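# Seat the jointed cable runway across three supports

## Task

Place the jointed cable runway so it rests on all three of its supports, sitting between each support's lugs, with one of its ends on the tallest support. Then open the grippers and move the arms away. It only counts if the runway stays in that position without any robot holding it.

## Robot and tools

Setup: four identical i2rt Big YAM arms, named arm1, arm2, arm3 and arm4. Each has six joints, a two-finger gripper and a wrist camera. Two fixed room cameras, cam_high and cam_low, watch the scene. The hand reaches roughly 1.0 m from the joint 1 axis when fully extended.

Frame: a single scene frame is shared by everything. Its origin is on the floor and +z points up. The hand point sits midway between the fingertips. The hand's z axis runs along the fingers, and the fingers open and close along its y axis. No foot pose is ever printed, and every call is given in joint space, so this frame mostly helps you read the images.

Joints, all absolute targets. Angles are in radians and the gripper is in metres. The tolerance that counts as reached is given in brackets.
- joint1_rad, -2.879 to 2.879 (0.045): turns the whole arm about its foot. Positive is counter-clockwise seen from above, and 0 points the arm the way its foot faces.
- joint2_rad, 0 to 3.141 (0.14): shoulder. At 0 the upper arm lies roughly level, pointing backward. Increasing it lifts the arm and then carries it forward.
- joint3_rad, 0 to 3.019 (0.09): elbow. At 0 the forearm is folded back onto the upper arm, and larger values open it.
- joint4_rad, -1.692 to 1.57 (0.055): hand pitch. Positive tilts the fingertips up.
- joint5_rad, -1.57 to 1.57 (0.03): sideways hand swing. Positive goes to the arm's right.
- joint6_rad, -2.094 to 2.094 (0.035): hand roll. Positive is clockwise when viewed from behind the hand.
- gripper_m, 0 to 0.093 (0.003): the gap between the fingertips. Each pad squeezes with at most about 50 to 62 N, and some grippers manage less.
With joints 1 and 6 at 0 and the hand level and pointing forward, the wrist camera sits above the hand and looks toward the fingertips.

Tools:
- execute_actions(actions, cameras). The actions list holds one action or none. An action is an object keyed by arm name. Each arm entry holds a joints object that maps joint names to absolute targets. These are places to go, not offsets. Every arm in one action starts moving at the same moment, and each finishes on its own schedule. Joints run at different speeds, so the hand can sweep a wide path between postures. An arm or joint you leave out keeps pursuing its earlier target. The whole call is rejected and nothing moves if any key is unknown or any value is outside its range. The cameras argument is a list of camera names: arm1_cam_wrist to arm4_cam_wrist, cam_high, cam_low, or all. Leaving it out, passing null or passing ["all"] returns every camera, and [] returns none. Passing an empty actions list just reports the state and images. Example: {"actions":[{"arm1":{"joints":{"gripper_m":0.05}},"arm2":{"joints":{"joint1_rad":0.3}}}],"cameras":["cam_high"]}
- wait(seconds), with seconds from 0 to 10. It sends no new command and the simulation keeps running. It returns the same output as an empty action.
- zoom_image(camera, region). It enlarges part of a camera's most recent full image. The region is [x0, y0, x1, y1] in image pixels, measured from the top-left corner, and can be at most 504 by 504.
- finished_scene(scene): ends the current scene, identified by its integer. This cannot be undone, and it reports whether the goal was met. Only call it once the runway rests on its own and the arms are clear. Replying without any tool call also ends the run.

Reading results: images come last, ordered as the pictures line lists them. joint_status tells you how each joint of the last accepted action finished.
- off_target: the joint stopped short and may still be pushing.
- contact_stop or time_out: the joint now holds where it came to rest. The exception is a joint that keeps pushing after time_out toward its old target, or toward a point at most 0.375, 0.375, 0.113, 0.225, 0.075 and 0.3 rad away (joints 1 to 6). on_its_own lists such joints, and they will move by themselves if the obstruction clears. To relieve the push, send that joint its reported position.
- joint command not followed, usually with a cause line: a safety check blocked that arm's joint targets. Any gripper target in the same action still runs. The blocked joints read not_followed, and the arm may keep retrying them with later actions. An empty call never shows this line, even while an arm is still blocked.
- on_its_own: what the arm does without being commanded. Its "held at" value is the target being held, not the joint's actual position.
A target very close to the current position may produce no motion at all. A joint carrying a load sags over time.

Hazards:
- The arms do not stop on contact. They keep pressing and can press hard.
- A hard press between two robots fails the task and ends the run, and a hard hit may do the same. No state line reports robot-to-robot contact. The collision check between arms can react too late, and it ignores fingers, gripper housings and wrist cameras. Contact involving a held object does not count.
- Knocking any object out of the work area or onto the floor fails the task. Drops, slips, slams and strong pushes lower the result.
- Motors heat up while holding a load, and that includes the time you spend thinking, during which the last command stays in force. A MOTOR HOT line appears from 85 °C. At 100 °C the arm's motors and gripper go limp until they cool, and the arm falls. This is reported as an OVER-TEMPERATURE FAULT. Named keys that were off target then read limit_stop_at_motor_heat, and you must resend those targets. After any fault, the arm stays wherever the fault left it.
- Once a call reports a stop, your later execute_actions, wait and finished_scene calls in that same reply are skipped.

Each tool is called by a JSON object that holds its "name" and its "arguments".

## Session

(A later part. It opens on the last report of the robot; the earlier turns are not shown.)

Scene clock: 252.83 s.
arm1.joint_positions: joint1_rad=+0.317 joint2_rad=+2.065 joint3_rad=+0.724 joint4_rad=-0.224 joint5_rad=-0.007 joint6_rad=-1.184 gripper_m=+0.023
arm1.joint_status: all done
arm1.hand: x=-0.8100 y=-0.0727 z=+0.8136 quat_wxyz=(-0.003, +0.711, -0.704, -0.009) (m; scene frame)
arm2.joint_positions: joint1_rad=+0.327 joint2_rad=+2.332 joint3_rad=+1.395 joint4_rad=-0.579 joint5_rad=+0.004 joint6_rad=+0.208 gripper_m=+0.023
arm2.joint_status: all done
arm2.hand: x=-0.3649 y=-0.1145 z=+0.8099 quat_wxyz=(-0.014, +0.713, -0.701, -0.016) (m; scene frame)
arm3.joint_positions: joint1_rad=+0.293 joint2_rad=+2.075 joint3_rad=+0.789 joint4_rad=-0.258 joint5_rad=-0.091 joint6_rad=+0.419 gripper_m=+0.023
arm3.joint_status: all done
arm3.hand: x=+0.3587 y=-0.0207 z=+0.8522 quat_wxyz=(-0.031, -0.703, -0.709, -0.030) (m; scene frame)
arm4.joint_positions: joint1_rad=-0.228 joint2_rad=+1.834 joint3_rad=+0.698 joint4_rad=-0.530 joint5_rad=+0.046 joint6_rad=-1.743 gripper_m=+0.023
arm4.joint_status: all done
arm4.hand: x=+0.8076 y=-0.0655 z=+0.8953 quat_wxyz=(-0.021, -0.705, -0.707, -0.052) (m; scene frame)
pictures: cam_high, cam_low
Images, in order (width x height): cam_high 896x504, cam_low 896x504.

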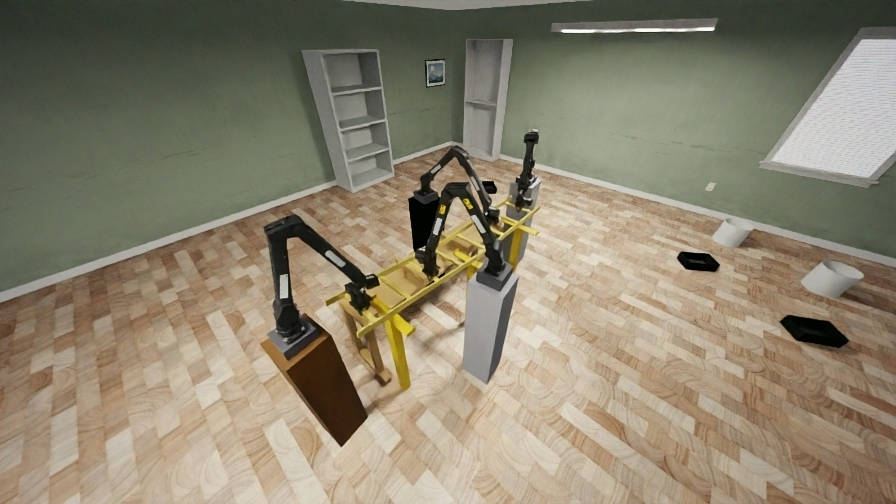

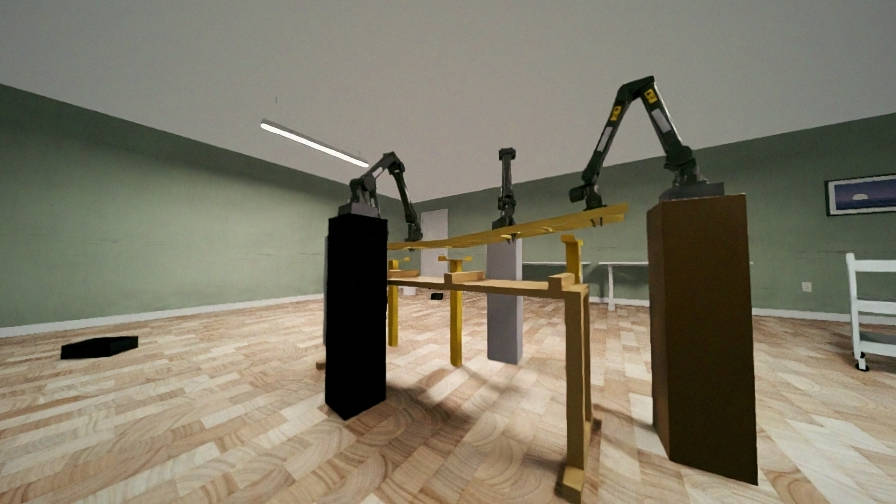

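{"name": "execute_actions", "arguments": {"actions": [{"arm1":{"joints":{"joint1_rad":0.525,"joint2_rad":2.09,"joint3_rad":0.90,"joint4_rad":-0.332,"joint6_rad":-0.972}},"arm2":{"joints":{"joint1_rad":0.272,"joint2_rad":2.375,"joint3_rad":1.86,"joint4_rad":-0.835,"joint6_rad":0.20}},"arm3":{"joints":{"joint1_rad":0.42,"joint2_rad":1.875,"joint3_rad":0.56,"joint4_rad":-0.10,"joint5_rad":-0.082,"joint6_rad":0.547}},"arm4":{"joints":{"joint1_rad":-0.458,"joint2_rad":1.855,"joint3_rad":0.805,"joint4_rad":-0.554,"joint5_rad":0.03,"joint6_rad":-1.985}}}]}}

Scene clock: 258.47 s.
arm1.joint_positions: joint1_rad=+0.538 joint2_rad=+2.119 joint3_rad=+0.862 joint4_rad=-0.322 joint5_rad=-0.007 joint6_rad=-0.965 gripper_m=+0.023
arm1.joint_status: all done
arm1.hand: x=-0.8122 y=+0.0196 z=+0.8094 quat_wxyz=(+0.005, +0.711, -0.703, -0.011) (m; scene frame)
arm2.joint_positions: joint1_rad=+0.295 joint2_rad=+2.483 joint3_rad=+1.757 joint4_rad=-0.801 joint5_rad=+0.006 joint6_rad=+0.177 gripper_m=+0.023
arm2.joint_status: joint3_rad time_out (moved +0.362 of +0.465); the others done
arm2.on_its_own: joint3_rad reads +1.757 and still pushes toward +1.860 since a time_out
arm2.hand: x=-0.3639 y=-0.0249 z=+0.8134 quat_wxyz=(-0.013, +0.713, -0.701, -0.010) (m; scene frame)
arm3.joint_positions: joint1_rad=+0.422 joint2_rad=+1.997 joint3_rad=+0.559 joint4_rad=-0.094 joint5_rad=-0.081 joint6_rad=+0.548 gripper_m=+0.023
arm3.joint_status: all done
arm3.hand: x=+0.3582 y=+0.0698 z=+0.8567 quat_wxyz=(-0.030, -0.703, -0.710, -0.028) (m; scene frame)
arm4.joint_positions: joint1_rad=-0.477 joint2_rad=+1.852 joint3_rad=+0.767 joint4_rad=-0.565 joint5_rad=+0.069 joint6_rad=-1.992 gripper_m=+0.023
arm4.joint_status: joint5_rad time_out (moved +0.023 of -0.016); the others done
arm4.on_its_own: joint5_rad reads +0.069 and still pushes toward +0.030 since a time_out
arm4.hand: x=+0.8092 y=+0.0260 z=+0.9023 quat_wxyz=(-0.019, -0.705, -0.707, -0.052) (m; scene frame)
pictures: arm1_cam_wrist, arm2_cam_wrist, arm3_cam_wrist, arm4_cam_wrist, cam_high, cam_low
Images, in order (width x height): arm1_cam_wrist 616x616, arm2_cam_wrist 616x616, arm3_cam_wrist 616x616, arm4_cam_wrist 616x616, cam_high 896x504, cam_low 896x504.

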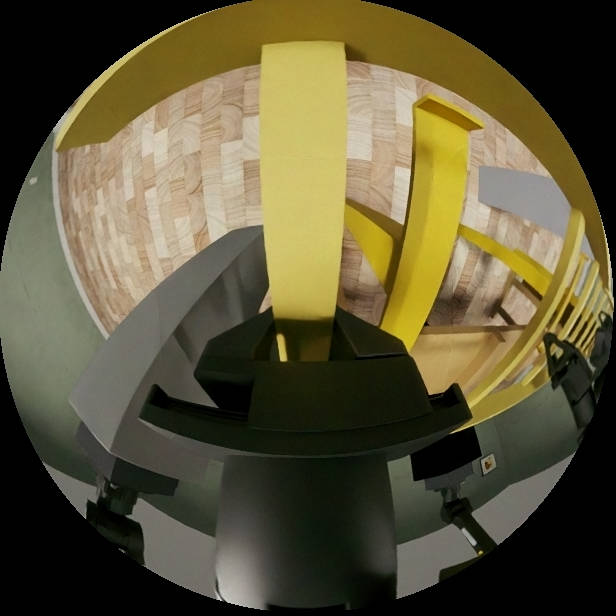

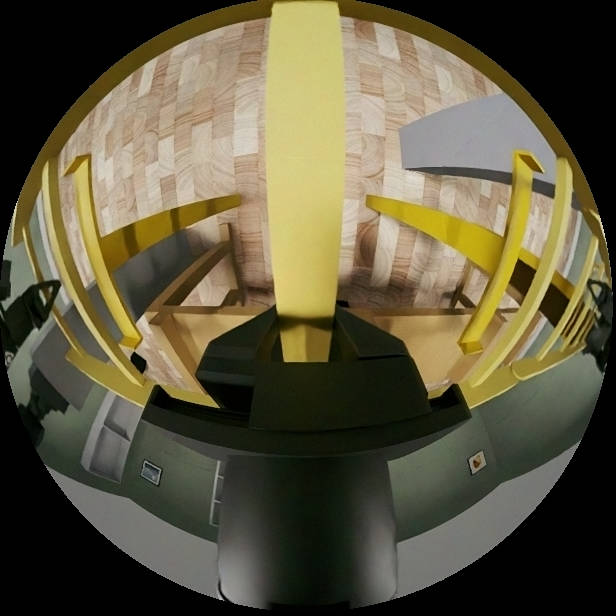

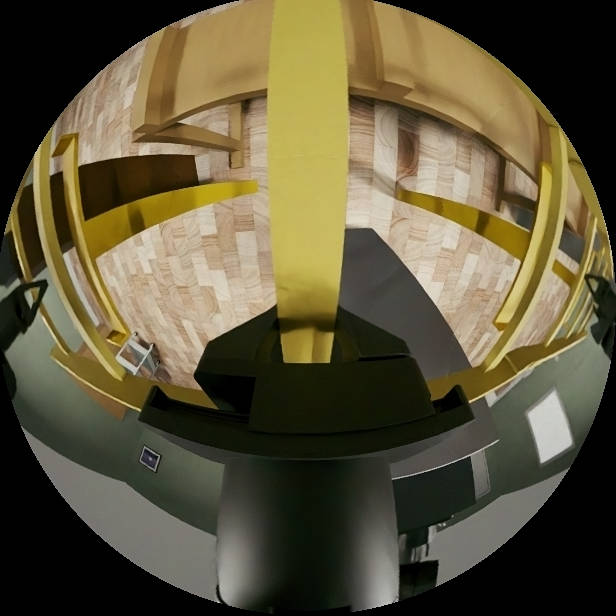

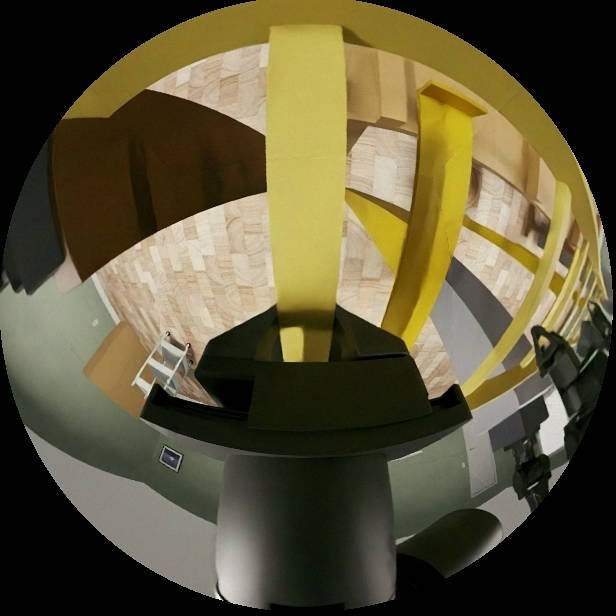

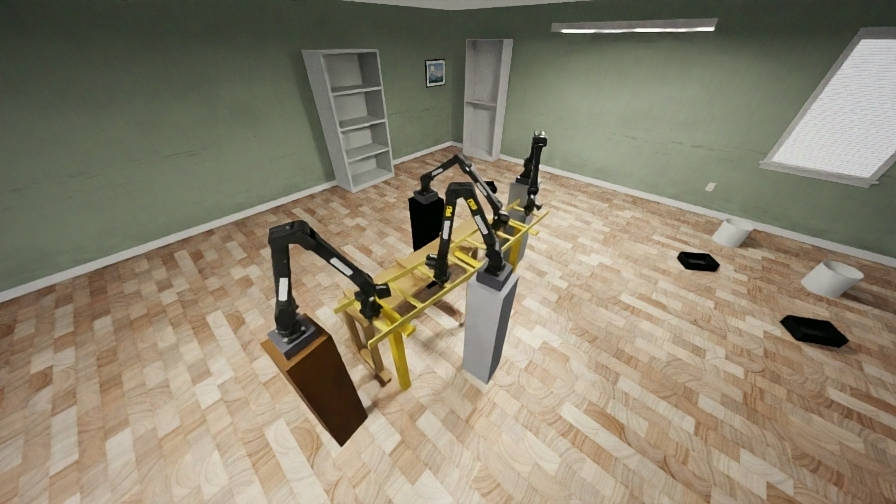

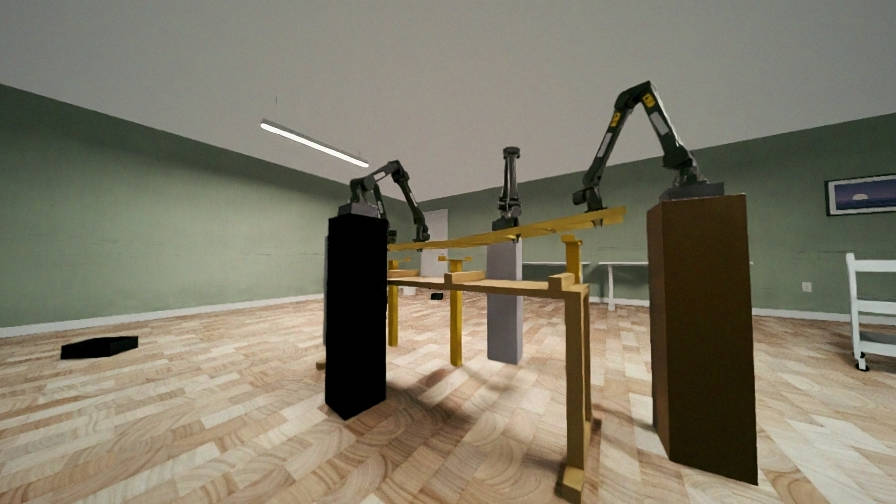

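{"name": "zoom_image", "arguments": {"camera": "cam_high", "region": [330, 190, 570, 370]}}

{"name": "zoom_image", "arguments": {"camera": "cam_low", "region": [380, 190, 640, 290]}}

Region (330, 190, 570, 370) of cam_high's 896x504 image, scaled by 2.100, with more detail than that image has; it fills the top 378 rows of this view, and the rest is white.

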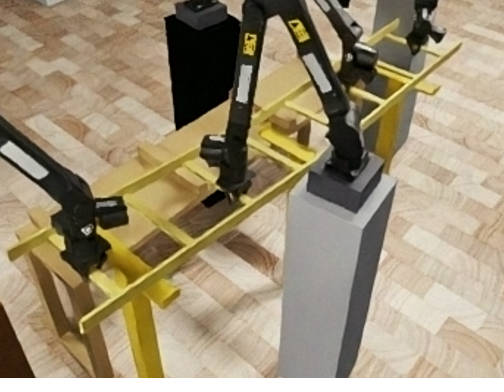

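Region (380, 190, 640, 290) of cam_low's 896x504 image, scaled by 1.938, with more detail than that image has; it fills the top 194 rows of this view, and the rest is white.

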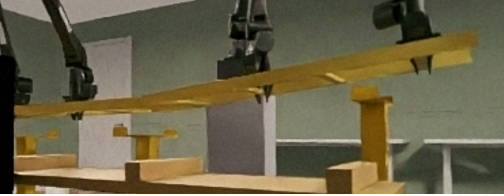

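{"name": "execute_actions", "arguments": {"actions": [{"arm1":{"joints":{"joint2_rad":2.172,"joint3_rad":0.92,"joint4_rad":-0.262}},"arm2":{"joints":{"joint2_rad":2.435,"joint3_rad":1.86,"joint4_rad":-0.79}},"arm3":{"joints":{"joint2_rad":2.015,"joint3_rad":0.59,"joint4_rad":0.005}},"arm4":{"joints":{"joint2_rad":1.96,"joint3_rad":0.815,"joint4_rad":-0.455,"joint5_rad":0.045}}}]}}

Scene clock: 278.43 s.
arm1.joint_positions: joint1_rad=+0.530 joint2_rad=+2.202 joint3_rad=+0.880 joint4_rad=-0.262 joint5_rad=-0.002 joint6_rad=-0.972 gripper_m=+0.023
arm1.joint_status: all done
arm1.hand: x=-0.8121 y=+0.0156 z=+0.7807 quat_wxyz=(+0.008, +0.711, -0.703, -0.009) (m; scene frame)
arm2.joint_positions: joint1_rad=+0.297 joint2_rad=+2.538 joint3_rad=+1.772 joint4_rad=-0.769 joint5_rad=+0.005 joint6_rad=+0.177 gripper_m=+0.023
arm2.joint_status: all done
arm2.hand: x=-0.3644 y=-0.0287 z=+0.7833 quat_wxyz=(-0.010, +0.713, -0.701, -0.007) (m; scene frame)
arm3.joint_positions: joint1_rad=+0.422 joint2_rad=+2.125 joint3_rad=+0.590 joint4_rad=+0.002 joint5_rad=-0.077 joint6_rad=+0.548 gripper_m=+0.023
arm3.joint_status: all done
arm3.hand: x=+0.3584 y=+0.0672 z=+0.8233 quat_wxyz=(-0.030, -0.703, -0.710, -0.025) (m; scene frame)
arm4.joint_positions: joint1_rad=-0.476 joint2_rad=+1.963 joint3_rad=+0.774 joint4_rad=-0.470 joint5_rad=+0.067 joint6_rad=-1.992 gripper_m=+0.023
arm4.joint_status: all done
arm4.hand: x=+0.8103 y=+0.0249 z=+0.8647 quat_wxyz=(-0.025, -0.704, -0.708, -0.053) (m; scene frame)
pictures: arm1_cam_wrist, arm2_cam_wrist, arm3_cam_wrist, arm4_cam_wrist, cam_high, cam_low
Images, in order (width x height): arm1_cam_wrist 616x616, arm2_cam_wrist 616x616, arm3_cam_wrist 616x616, arm4_cam_wrist 616x616, cam_high 896x504, cam_low 896x504.

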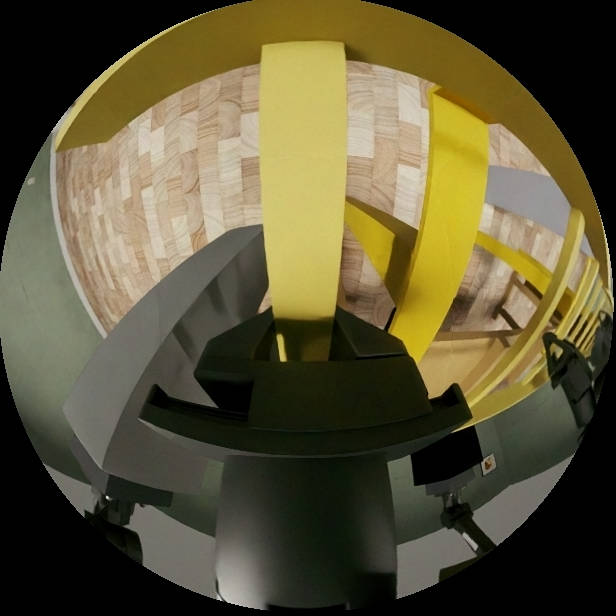

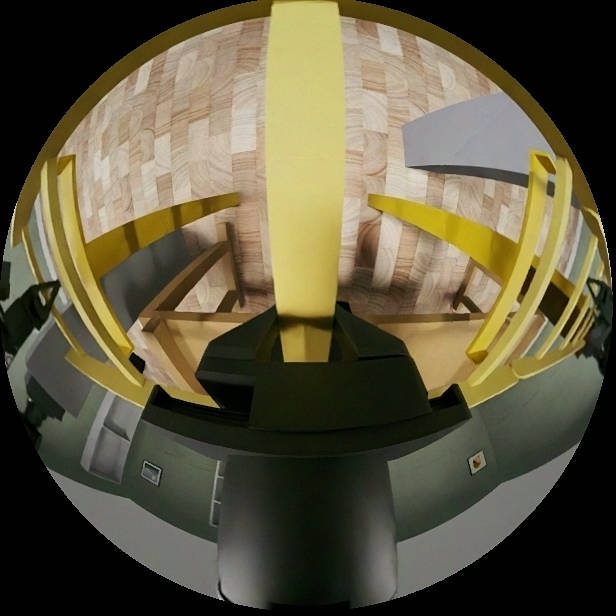

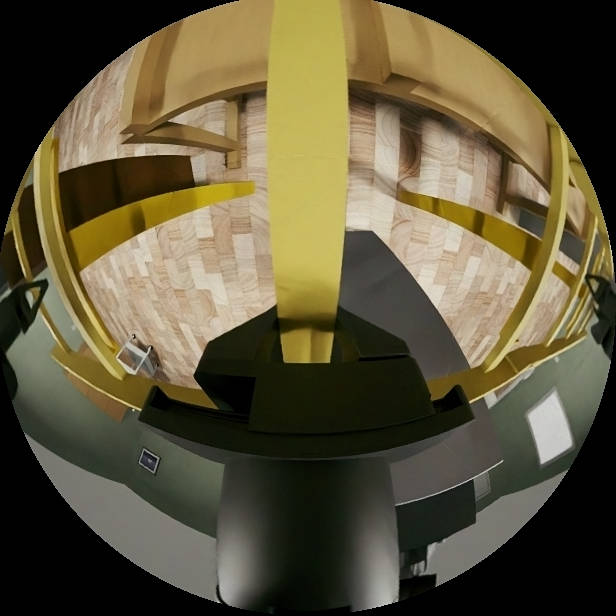

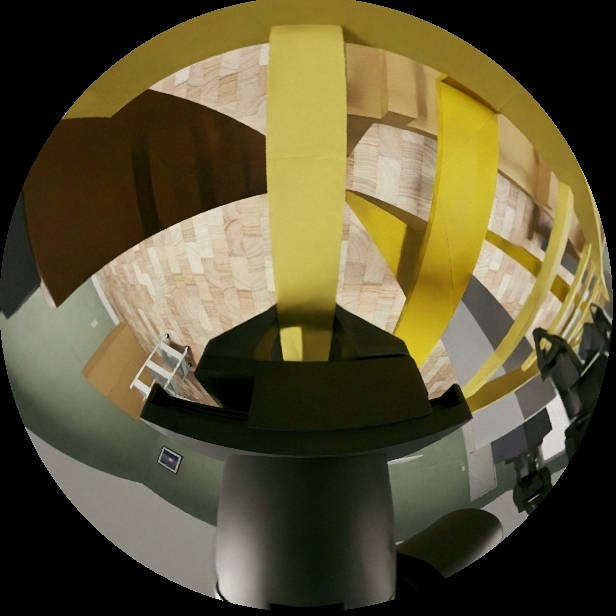

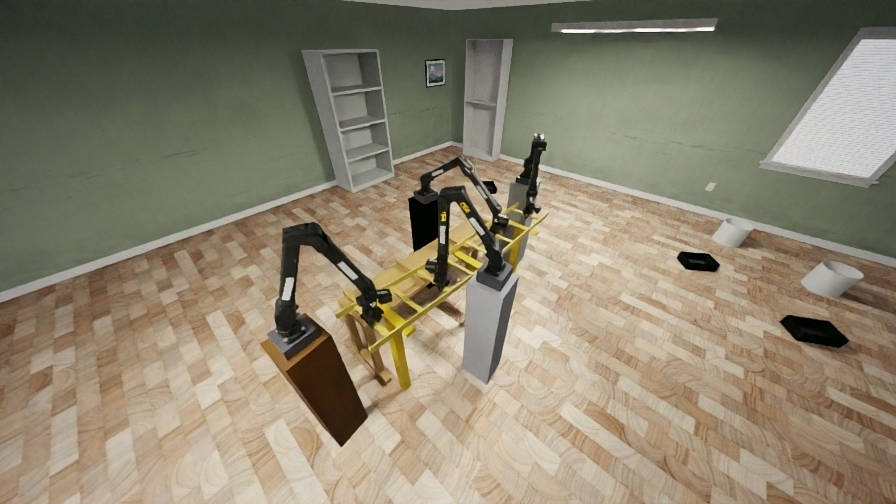

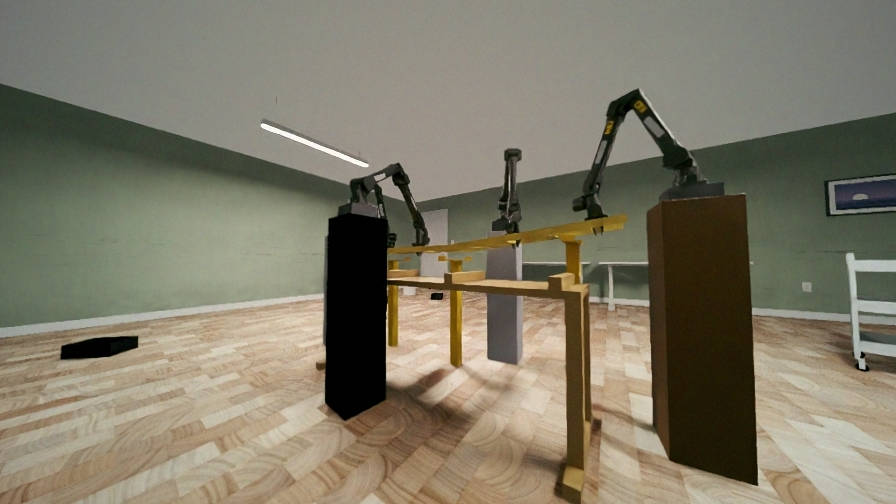

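{"name": "zoom_image", "arguments": {"camera": "arm1_cam_wrist", "region": [360, 20, 560, 200]}}

{"name": "zoom_image", "arguments": {"camera": "arm4_cam_wrist", "region": [360, 20, 560, 200]}}

{"name": "zoom_image", "arguments": {"camera": "arm2_cam_wrist", "region": [416, 100, 616, 420]}}

{"name": "zoom_image", "arguments": {"camera": "cam_low", "region": [380, 200, 640, 290]}}

Region (360, 20, 560, 200) of arm1_cam_wrist's 616x616 image, scaled by 2.520, with more detail than that image has; it fills the top 454 rows of this view, and the rest is white.

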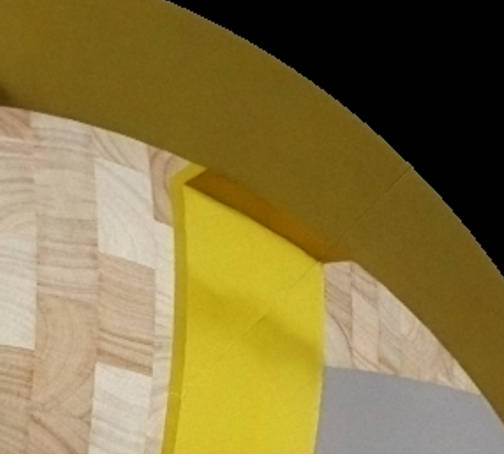

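Region (360, 20, 560, 200) of arm4_cam_wrist's 616x616 image, scaled by 2.520, with more detail than that image has; it fills the top 454 rows of this view, and the rest is white.

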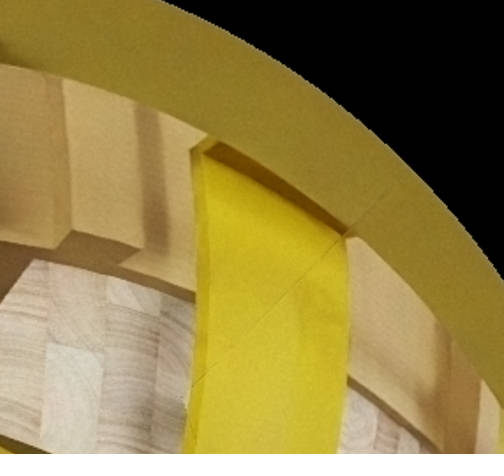

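Region (416, 100, 616, 420) of arm2_cam_wrist's 616x616 image, scaled by 1.575, with more detail than that image has; it fills the left 315 columns of this view, and the rest is white.

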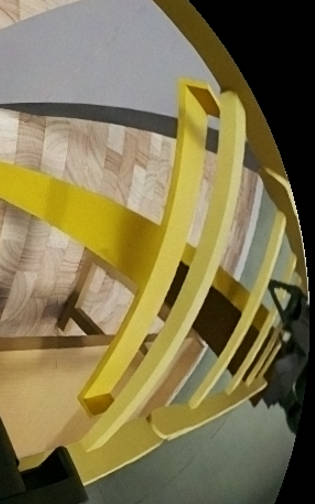

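Region (380, 200, 640, 290) of cam_low's 896x504 image, scaled by 1.938, with more detail than that image has; it fills the top 174 rows of this view, and the rest is white.

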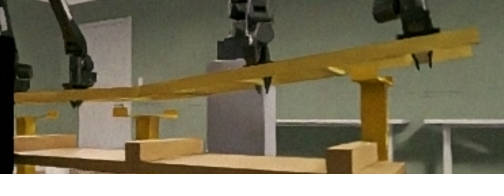

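{"name": "execute_actions", "arguments": {"actions": [{"arm1":{"joints":{"joint2_rad":2.297,"joint3_rad":0.96,"joint4_rad":-0.172}},"arm2":{"joints":{"joint2_rad":2.52,"joint3_rad":1.89,"joint4_rad":-0.743}},"arm3":{"joints":{"joint2_rad":2.18,"joint3_rad":0.637,"joint4_rad":0.115,"joint5_rad":-0.075}},"arm4":{"joints":{"joint2_rad":2.072,"joint3_rad":0.83,"joint4_rad":-0.358,"joint5_rad":0.045}}}]}}

{"name": "zoom_image", "arguments": {"camera": "cam_low", "region": [380, 200, 640, 290]}}

Scene clock: 294.53 s.
arm1.joint_positions: joint1_rad=+0.526 joint2_rad=+2.336 joint3_rad=+0.928 joint4_rad=-0.177 joint5_rad=+0.005 joint6_rad=-0.975 gripper_m=+0.023
arm1.joint_status: all done
arm1.hand: x=-0.8106 y=+0.0141 z=+0.7341 quat_wxyz=(+0.009, +0.711, -0.703, -0.006) (m; scene frame)
arm2.joint_positions: joint1_rad=+0.297 joint2_rad=+2.631 joint3_rad=+1.813 joint4_rad=-0.721 joint5_rad=+0.004 joint6_rad=+0.177 gripper_m=+0.023
arm2.joint_status: all done
arm2.hand: x=-0.3641 y=-0.0308 z=+0.7363 quat_wxyz=(-0.009, +0.713, -0.701, -0.006) (m; scene frame)
arm3.joint_positions: joint1_rad=+0.422 joint2_rad=+2.284 joint3_rad=+0.644 joint4_rad=+0.111 joint5_rad=-0.075 joint6_rad=+0.548 gripper_m=+0.023
arm3.joint_status: all done
arm3.hand: x=+0.3592 y=+0.0642 z=+0.7795 quat_wxyz=(-0.031, -0.703, -0.710, -0.024) (m; scene frame)
arm4.joint_positions: joint1_rad=-0.472 joint2_rad=+2.080 joint3_rad=+0.792 joint4_rad=-0.377 joint5_rad=+0.057 joint6_rad=-1.991 gripper_m=+0.023
arm4.joint_status: all done
arm4.hand: x=+0.8098 y=+0.0226 z=+0.8259 quat_wxyz=(-0.029, -0.703, -0.709, -0.049) (m; scene frame)
pictures: arm1_cam_wrist, arm2_cam_wrist, arm3_cam_wrist, arm4_cam_wrist, cam_high, cam_low
Images, in order (width x height): arm1_cam_wrist 616x616, arm2_cam_wrist 616x616, arm3_cam_wrist 616x616, arm4_cam_wrist 616x616, cam_high 896x504, cam_low 896x504.

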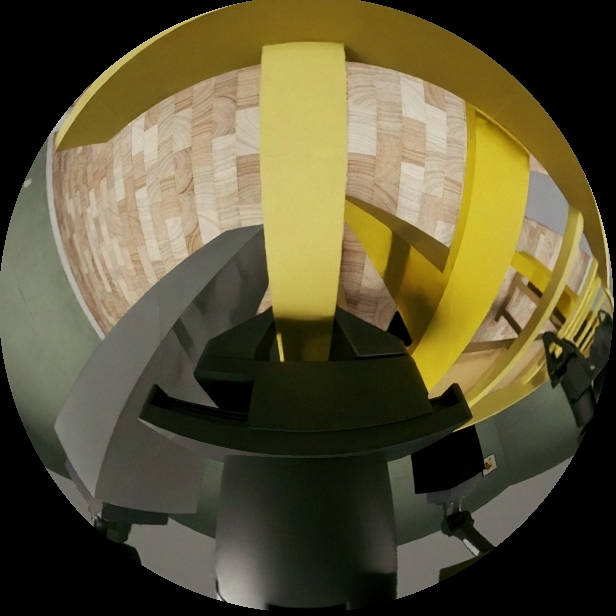

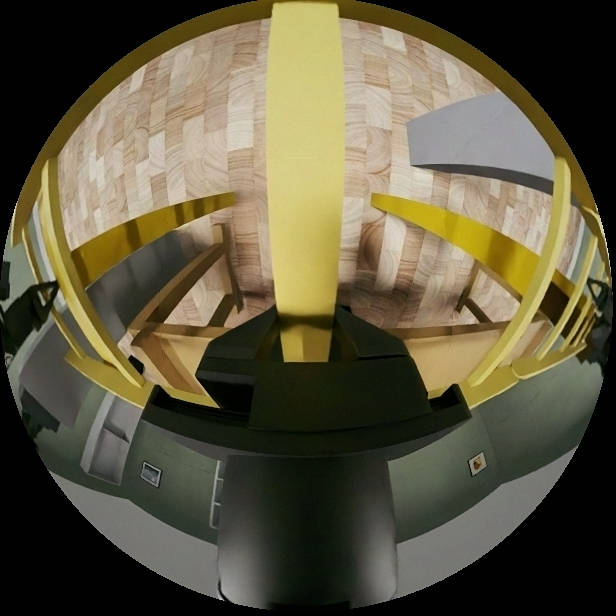

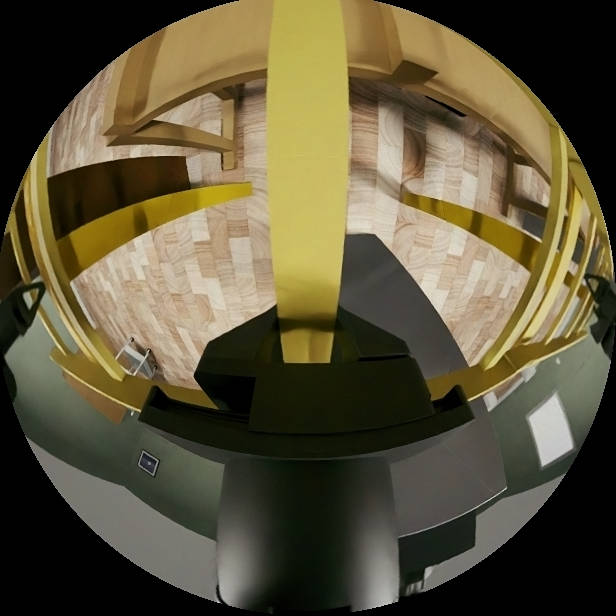

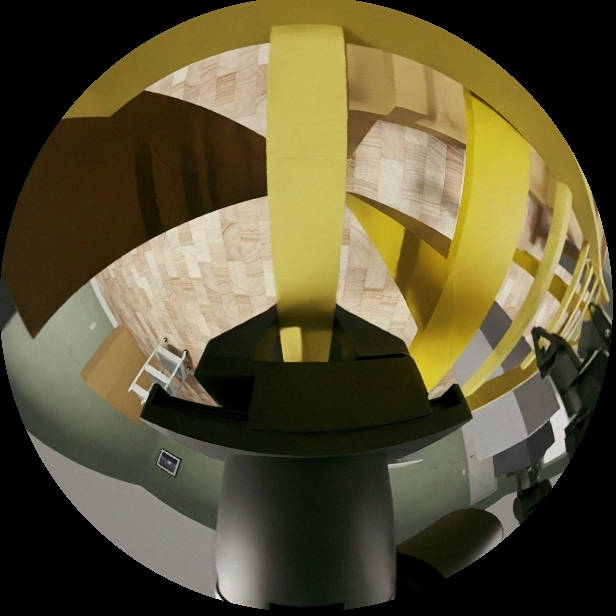

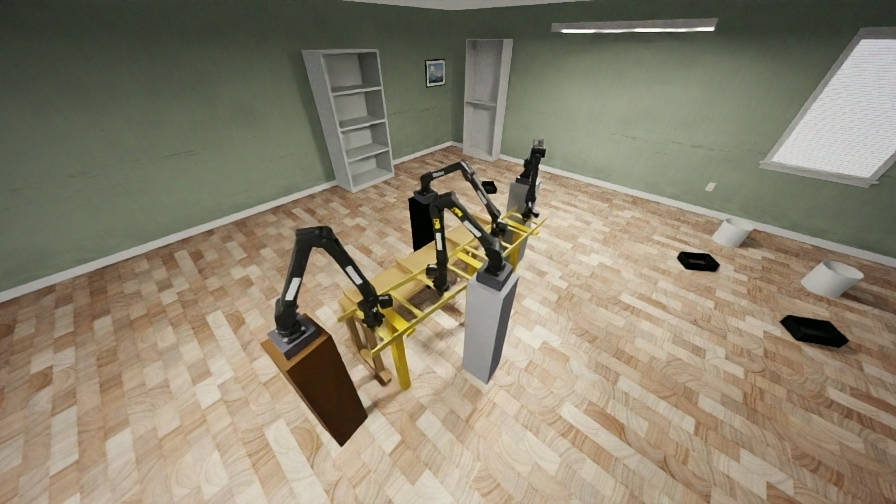

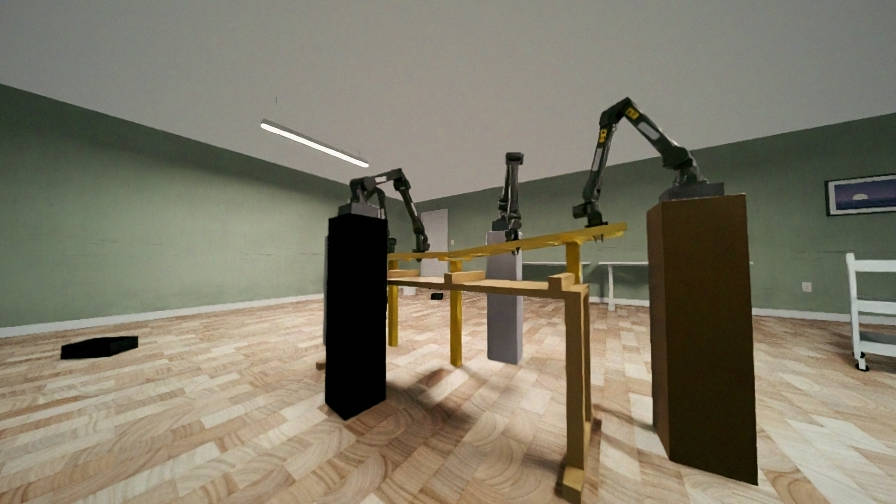

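Region (380, 200, 640, 290) of cam_low's 896x504 image, scaled by 1.938, with more detail than that image has; it fills the top 174 rows of this view, and the rest is white.

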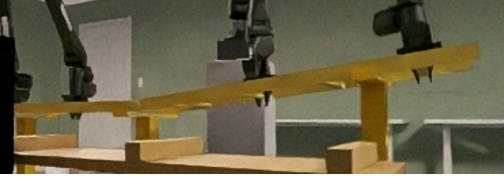

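{"name": "execute_actions", "arguments": {"actions": [{"arm1":{"joints":{"joint2_rad":2.345,"joint3_rad":0.975,"joint4_rad":-0.14}},"arm2":{"joints":{"joint2_rad":2.58,"joint3_rad":1.89,"joint4_rad":-0.72}},"arm3":{"joints":{"joint2_rad":2.265,"joint3_rad":0.66,"joint4_rad":0.15}},"arm4":{"joints":{"joint2_rad":2.125,"joint3_rad":0.835,"joint4_rad":-0.32}}}], "cameras": ["cam_low","cam_high"]}}

{"name": "zoom_image", "arguments": {"camera": "cam_low", "region": [380, 200, 640, 290]}}

{"name": "zoom_image", "arguments": {"camera": "cam_high", "region": [330, 190, 570, 370]}}

Scene clock: 298.97 s.
arm1.joint_positions: joint1_rad=+0.526 joint2_rad=+2.371 joint3_rad=+0.944 joint4_rad=-0.156 joint5_rad=+0.008 joint6_rad=-0.975 gripper_m=+0.023
arm1.joint_status: all done
arm1.hand: x=-0.8094 y=+0.0143 z=+0.7222 quat_wxyz=(+0.008, +0.711, -0.703, -0.004) (m; scene frame)
arm2.joint_positions: joint1_rad=+0.296 joint2_rad=+2.656 joint3_rad=+1.825 joint4_rad=-0.709 joint5_rad=+0.004 joint6_rad=+0.177 gripper_m=+0.023
arm2.joint_status: all done
arm2.hand: x=-0.3629 y=-0.0319 z=+0.7235 quat_wxyz=(-0.008, +0.713, -0.701, -0.006) (m; scene frame)
arm3.joint_positions: joint1_rad=+0.422 joint2_rad=+2.310 joint3_rad=+0.650 joint4_rad=+0.137 joint5_rad=-0.078 joint6_rad=+0.548 gripper_m=+0.023
arm3.joint_status: all done
arm3.hand: x=+0.3599 y=+0.0640 z=+0.7724 quat_wxyz=(-0.035, -0.703, -0.710, -0.025) (m; scene frame)
arm4.joint_positions: joint1_rad=-0.472 joint2_rad=+2.078 joint3_rad=+0.792 joint4_rad=-0.378 joint5_rad=+0.057 joint6_rad=-1.991 gripper_m=+0.023
arm4.joint_status: joint4_rad time_out (moved -0.001 of +0.057); the others done
arm4.on_its_own: joint4_rad reads -0.378 and still pushes toward -0.320 since a time_out
arm4.hand: x=+0.8094 y=+0.0227 z=+0.8265 quat_wxyz=(-0.028, -0.703, -0.709, -0.049) (m; scene frame)
pictures: cam_high, cam_low
Images, in order (width x height): cam_high 896x504, cam_low 896x504.

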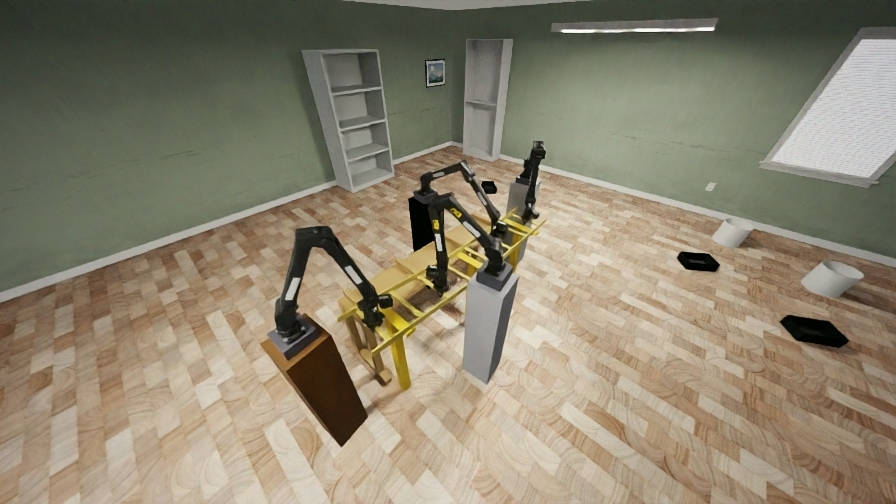

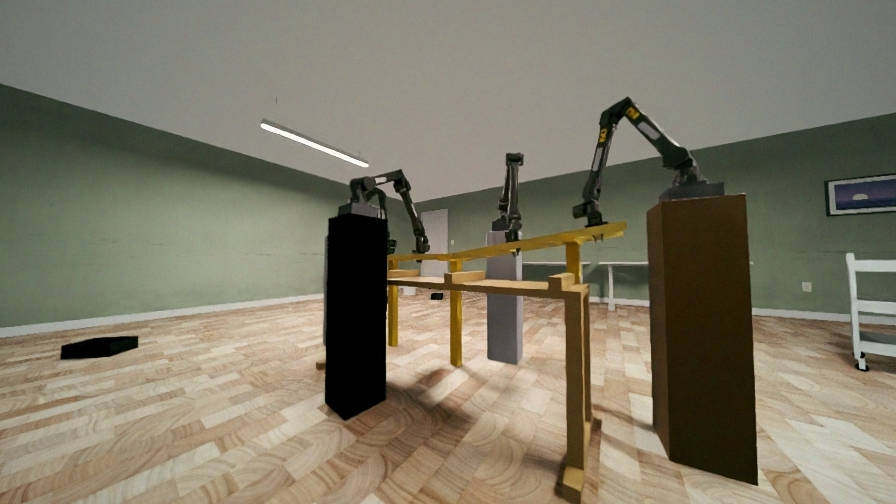

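Region (380, 200, 640, 290) of cam_low's 896x504 image, scaled by 1.938, with more detail than that image has; it fills the top 174 rows of this view, and the rest is white.

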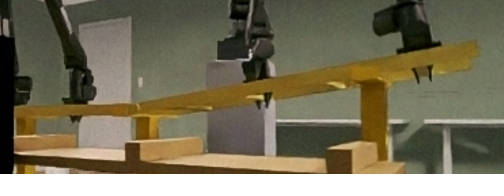

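Region (330, 190, 570, 370) of cam_high's 896x504 image, scaled by 2.100, with more detail than that image has; it fills the top 378 rows of this view, and the rest is white.

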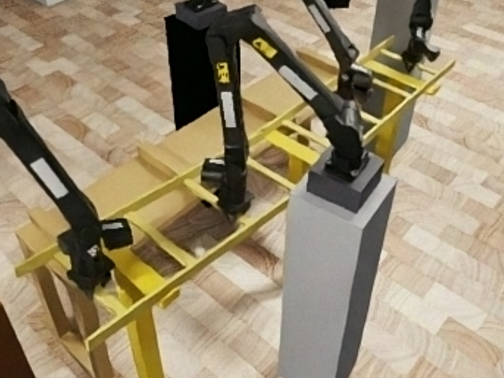

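{"name": "execute_actions", "arguments": {"actions": [{"arm1":{"joints":{"joint2_rad":2.385,"joint3_rad":0.96,"joint4_rad":-0.145}},"arm2":{"joints":{"joint1_rad":0.296,"joint2_rad":2.66,"joint3_rad":1.84,"joint4_rad":-0.705}},"arm3":{"joints":{"joint2_rad":2.32,"joint3_rad":0.655,"joint4_rad":0.14}},"arm4":{"joints":{"joint2_rad":2.078,"joint3_rad":0.792,"joint4_rad":-0.378,"joint5_rad":0.057}}}], "cameras": ["cam_low","arm1_cam_wrist","arm2_cam_wrist"]}}

{"name": "zoom_image", "arguments": {"camera": "cam_low", "region": [380, 230, 500, 290]}}

Scene clock: 303.47 s.
arm1.joint_positions: joint1_rad=+0.526 joint2_rad=+2.372 joint3_rad=+0.944 joint4_rad=-0.156 joint5_rad=+0.008 joint6_rad=-0.975 gripper_m=+0.023
arm1.joint_status: all done
arm1.hand: x=-0.8101 y=+0.0138 z=+0.7215 quat_wxyz=(+0.009, +0.711, -0.703, -0.004) (m; scene frame)
arm2.joint_positions: joint1_rad=+0.296 joint2_rad=+2.660 joint3_rad=+1.825 joint4_rad=-0.708 joint5_rad=+0.004 joint6_rad=+0.177 gripper_m=+0.023
arm2.joint_status: all done
arm2.hand: x=-0.3626 y=-0.0332 z=+0.7211 quat_wxyz=(-0.007, +0.713, -0.701, -0.004) (m; scene frame)
arm3.joint_positions: joint1_rad=+0.422 joint2_rad=+2.312 joint3_rad=+0.650 joint4_rad=+0.137 joint5_rad=-0.079 joint6_rad=+0.548 gripper_m=+0.023
arm3.joint_status: all done
arm3.hand: x=+0.3595 y=+0.0646 z=+0.7719 quat_wxyz=(-0.034, -0.703, -0.710, -0.025) (m; scene frame)
arm4.joint_positions: joint1_rad=-0.472 joint2_rad=+2.076 joint3_rad=+0.790 joint4_rad=-0.381 joint5_rad=+0.058 joint6_rad=-1.991 gripper_m=+0.023
arm4.joint_status: all done
arm4.hand: x=+0.8108 y=+0.0222 z=+0.8272 quat_wxyz=(-0.030, -0.703, -0.709, -0.050) (m; scene frame)
pictures: arm1_cam_wrist, arm2_cam_wrist, cam_low
Images, in order (width x height): arm1_cam_wrist 616x616, arm2_cam_wrist 616x616, cam_low 896x504.

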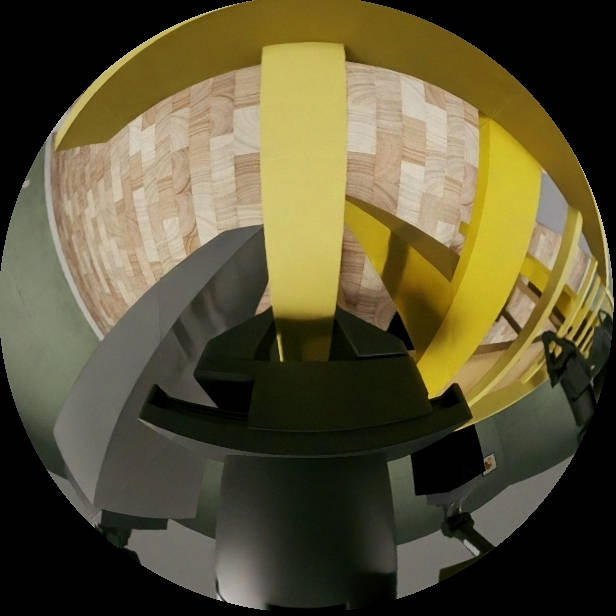

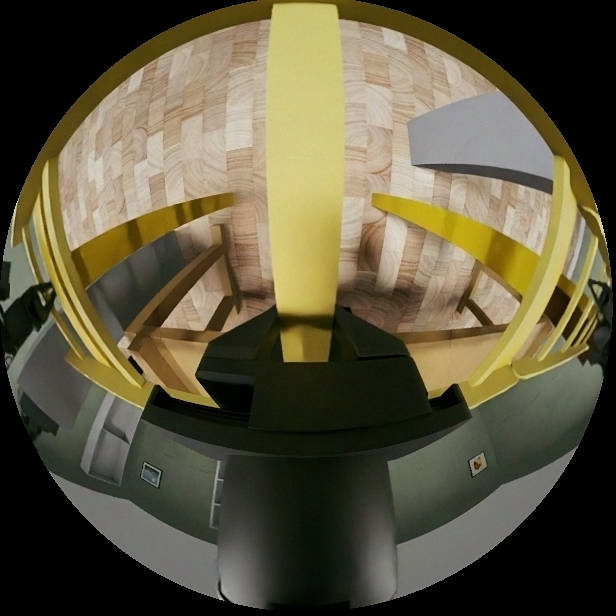

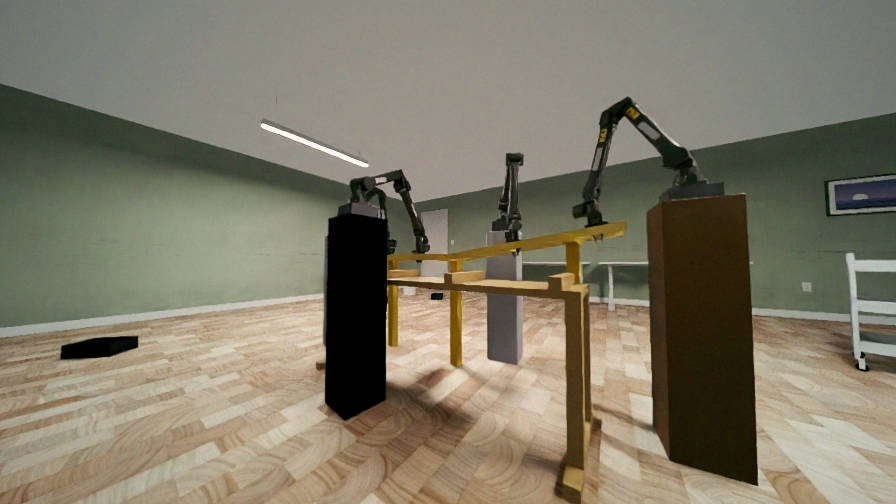

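Region (380, 230, 500, 290) of cam_low's 896x504 image, scaled by 4.200, with more detail than that image has.

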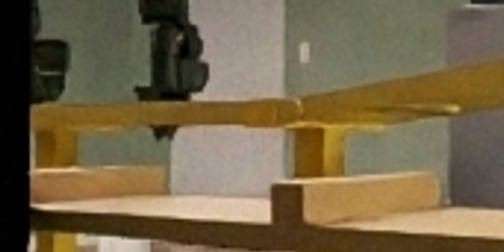

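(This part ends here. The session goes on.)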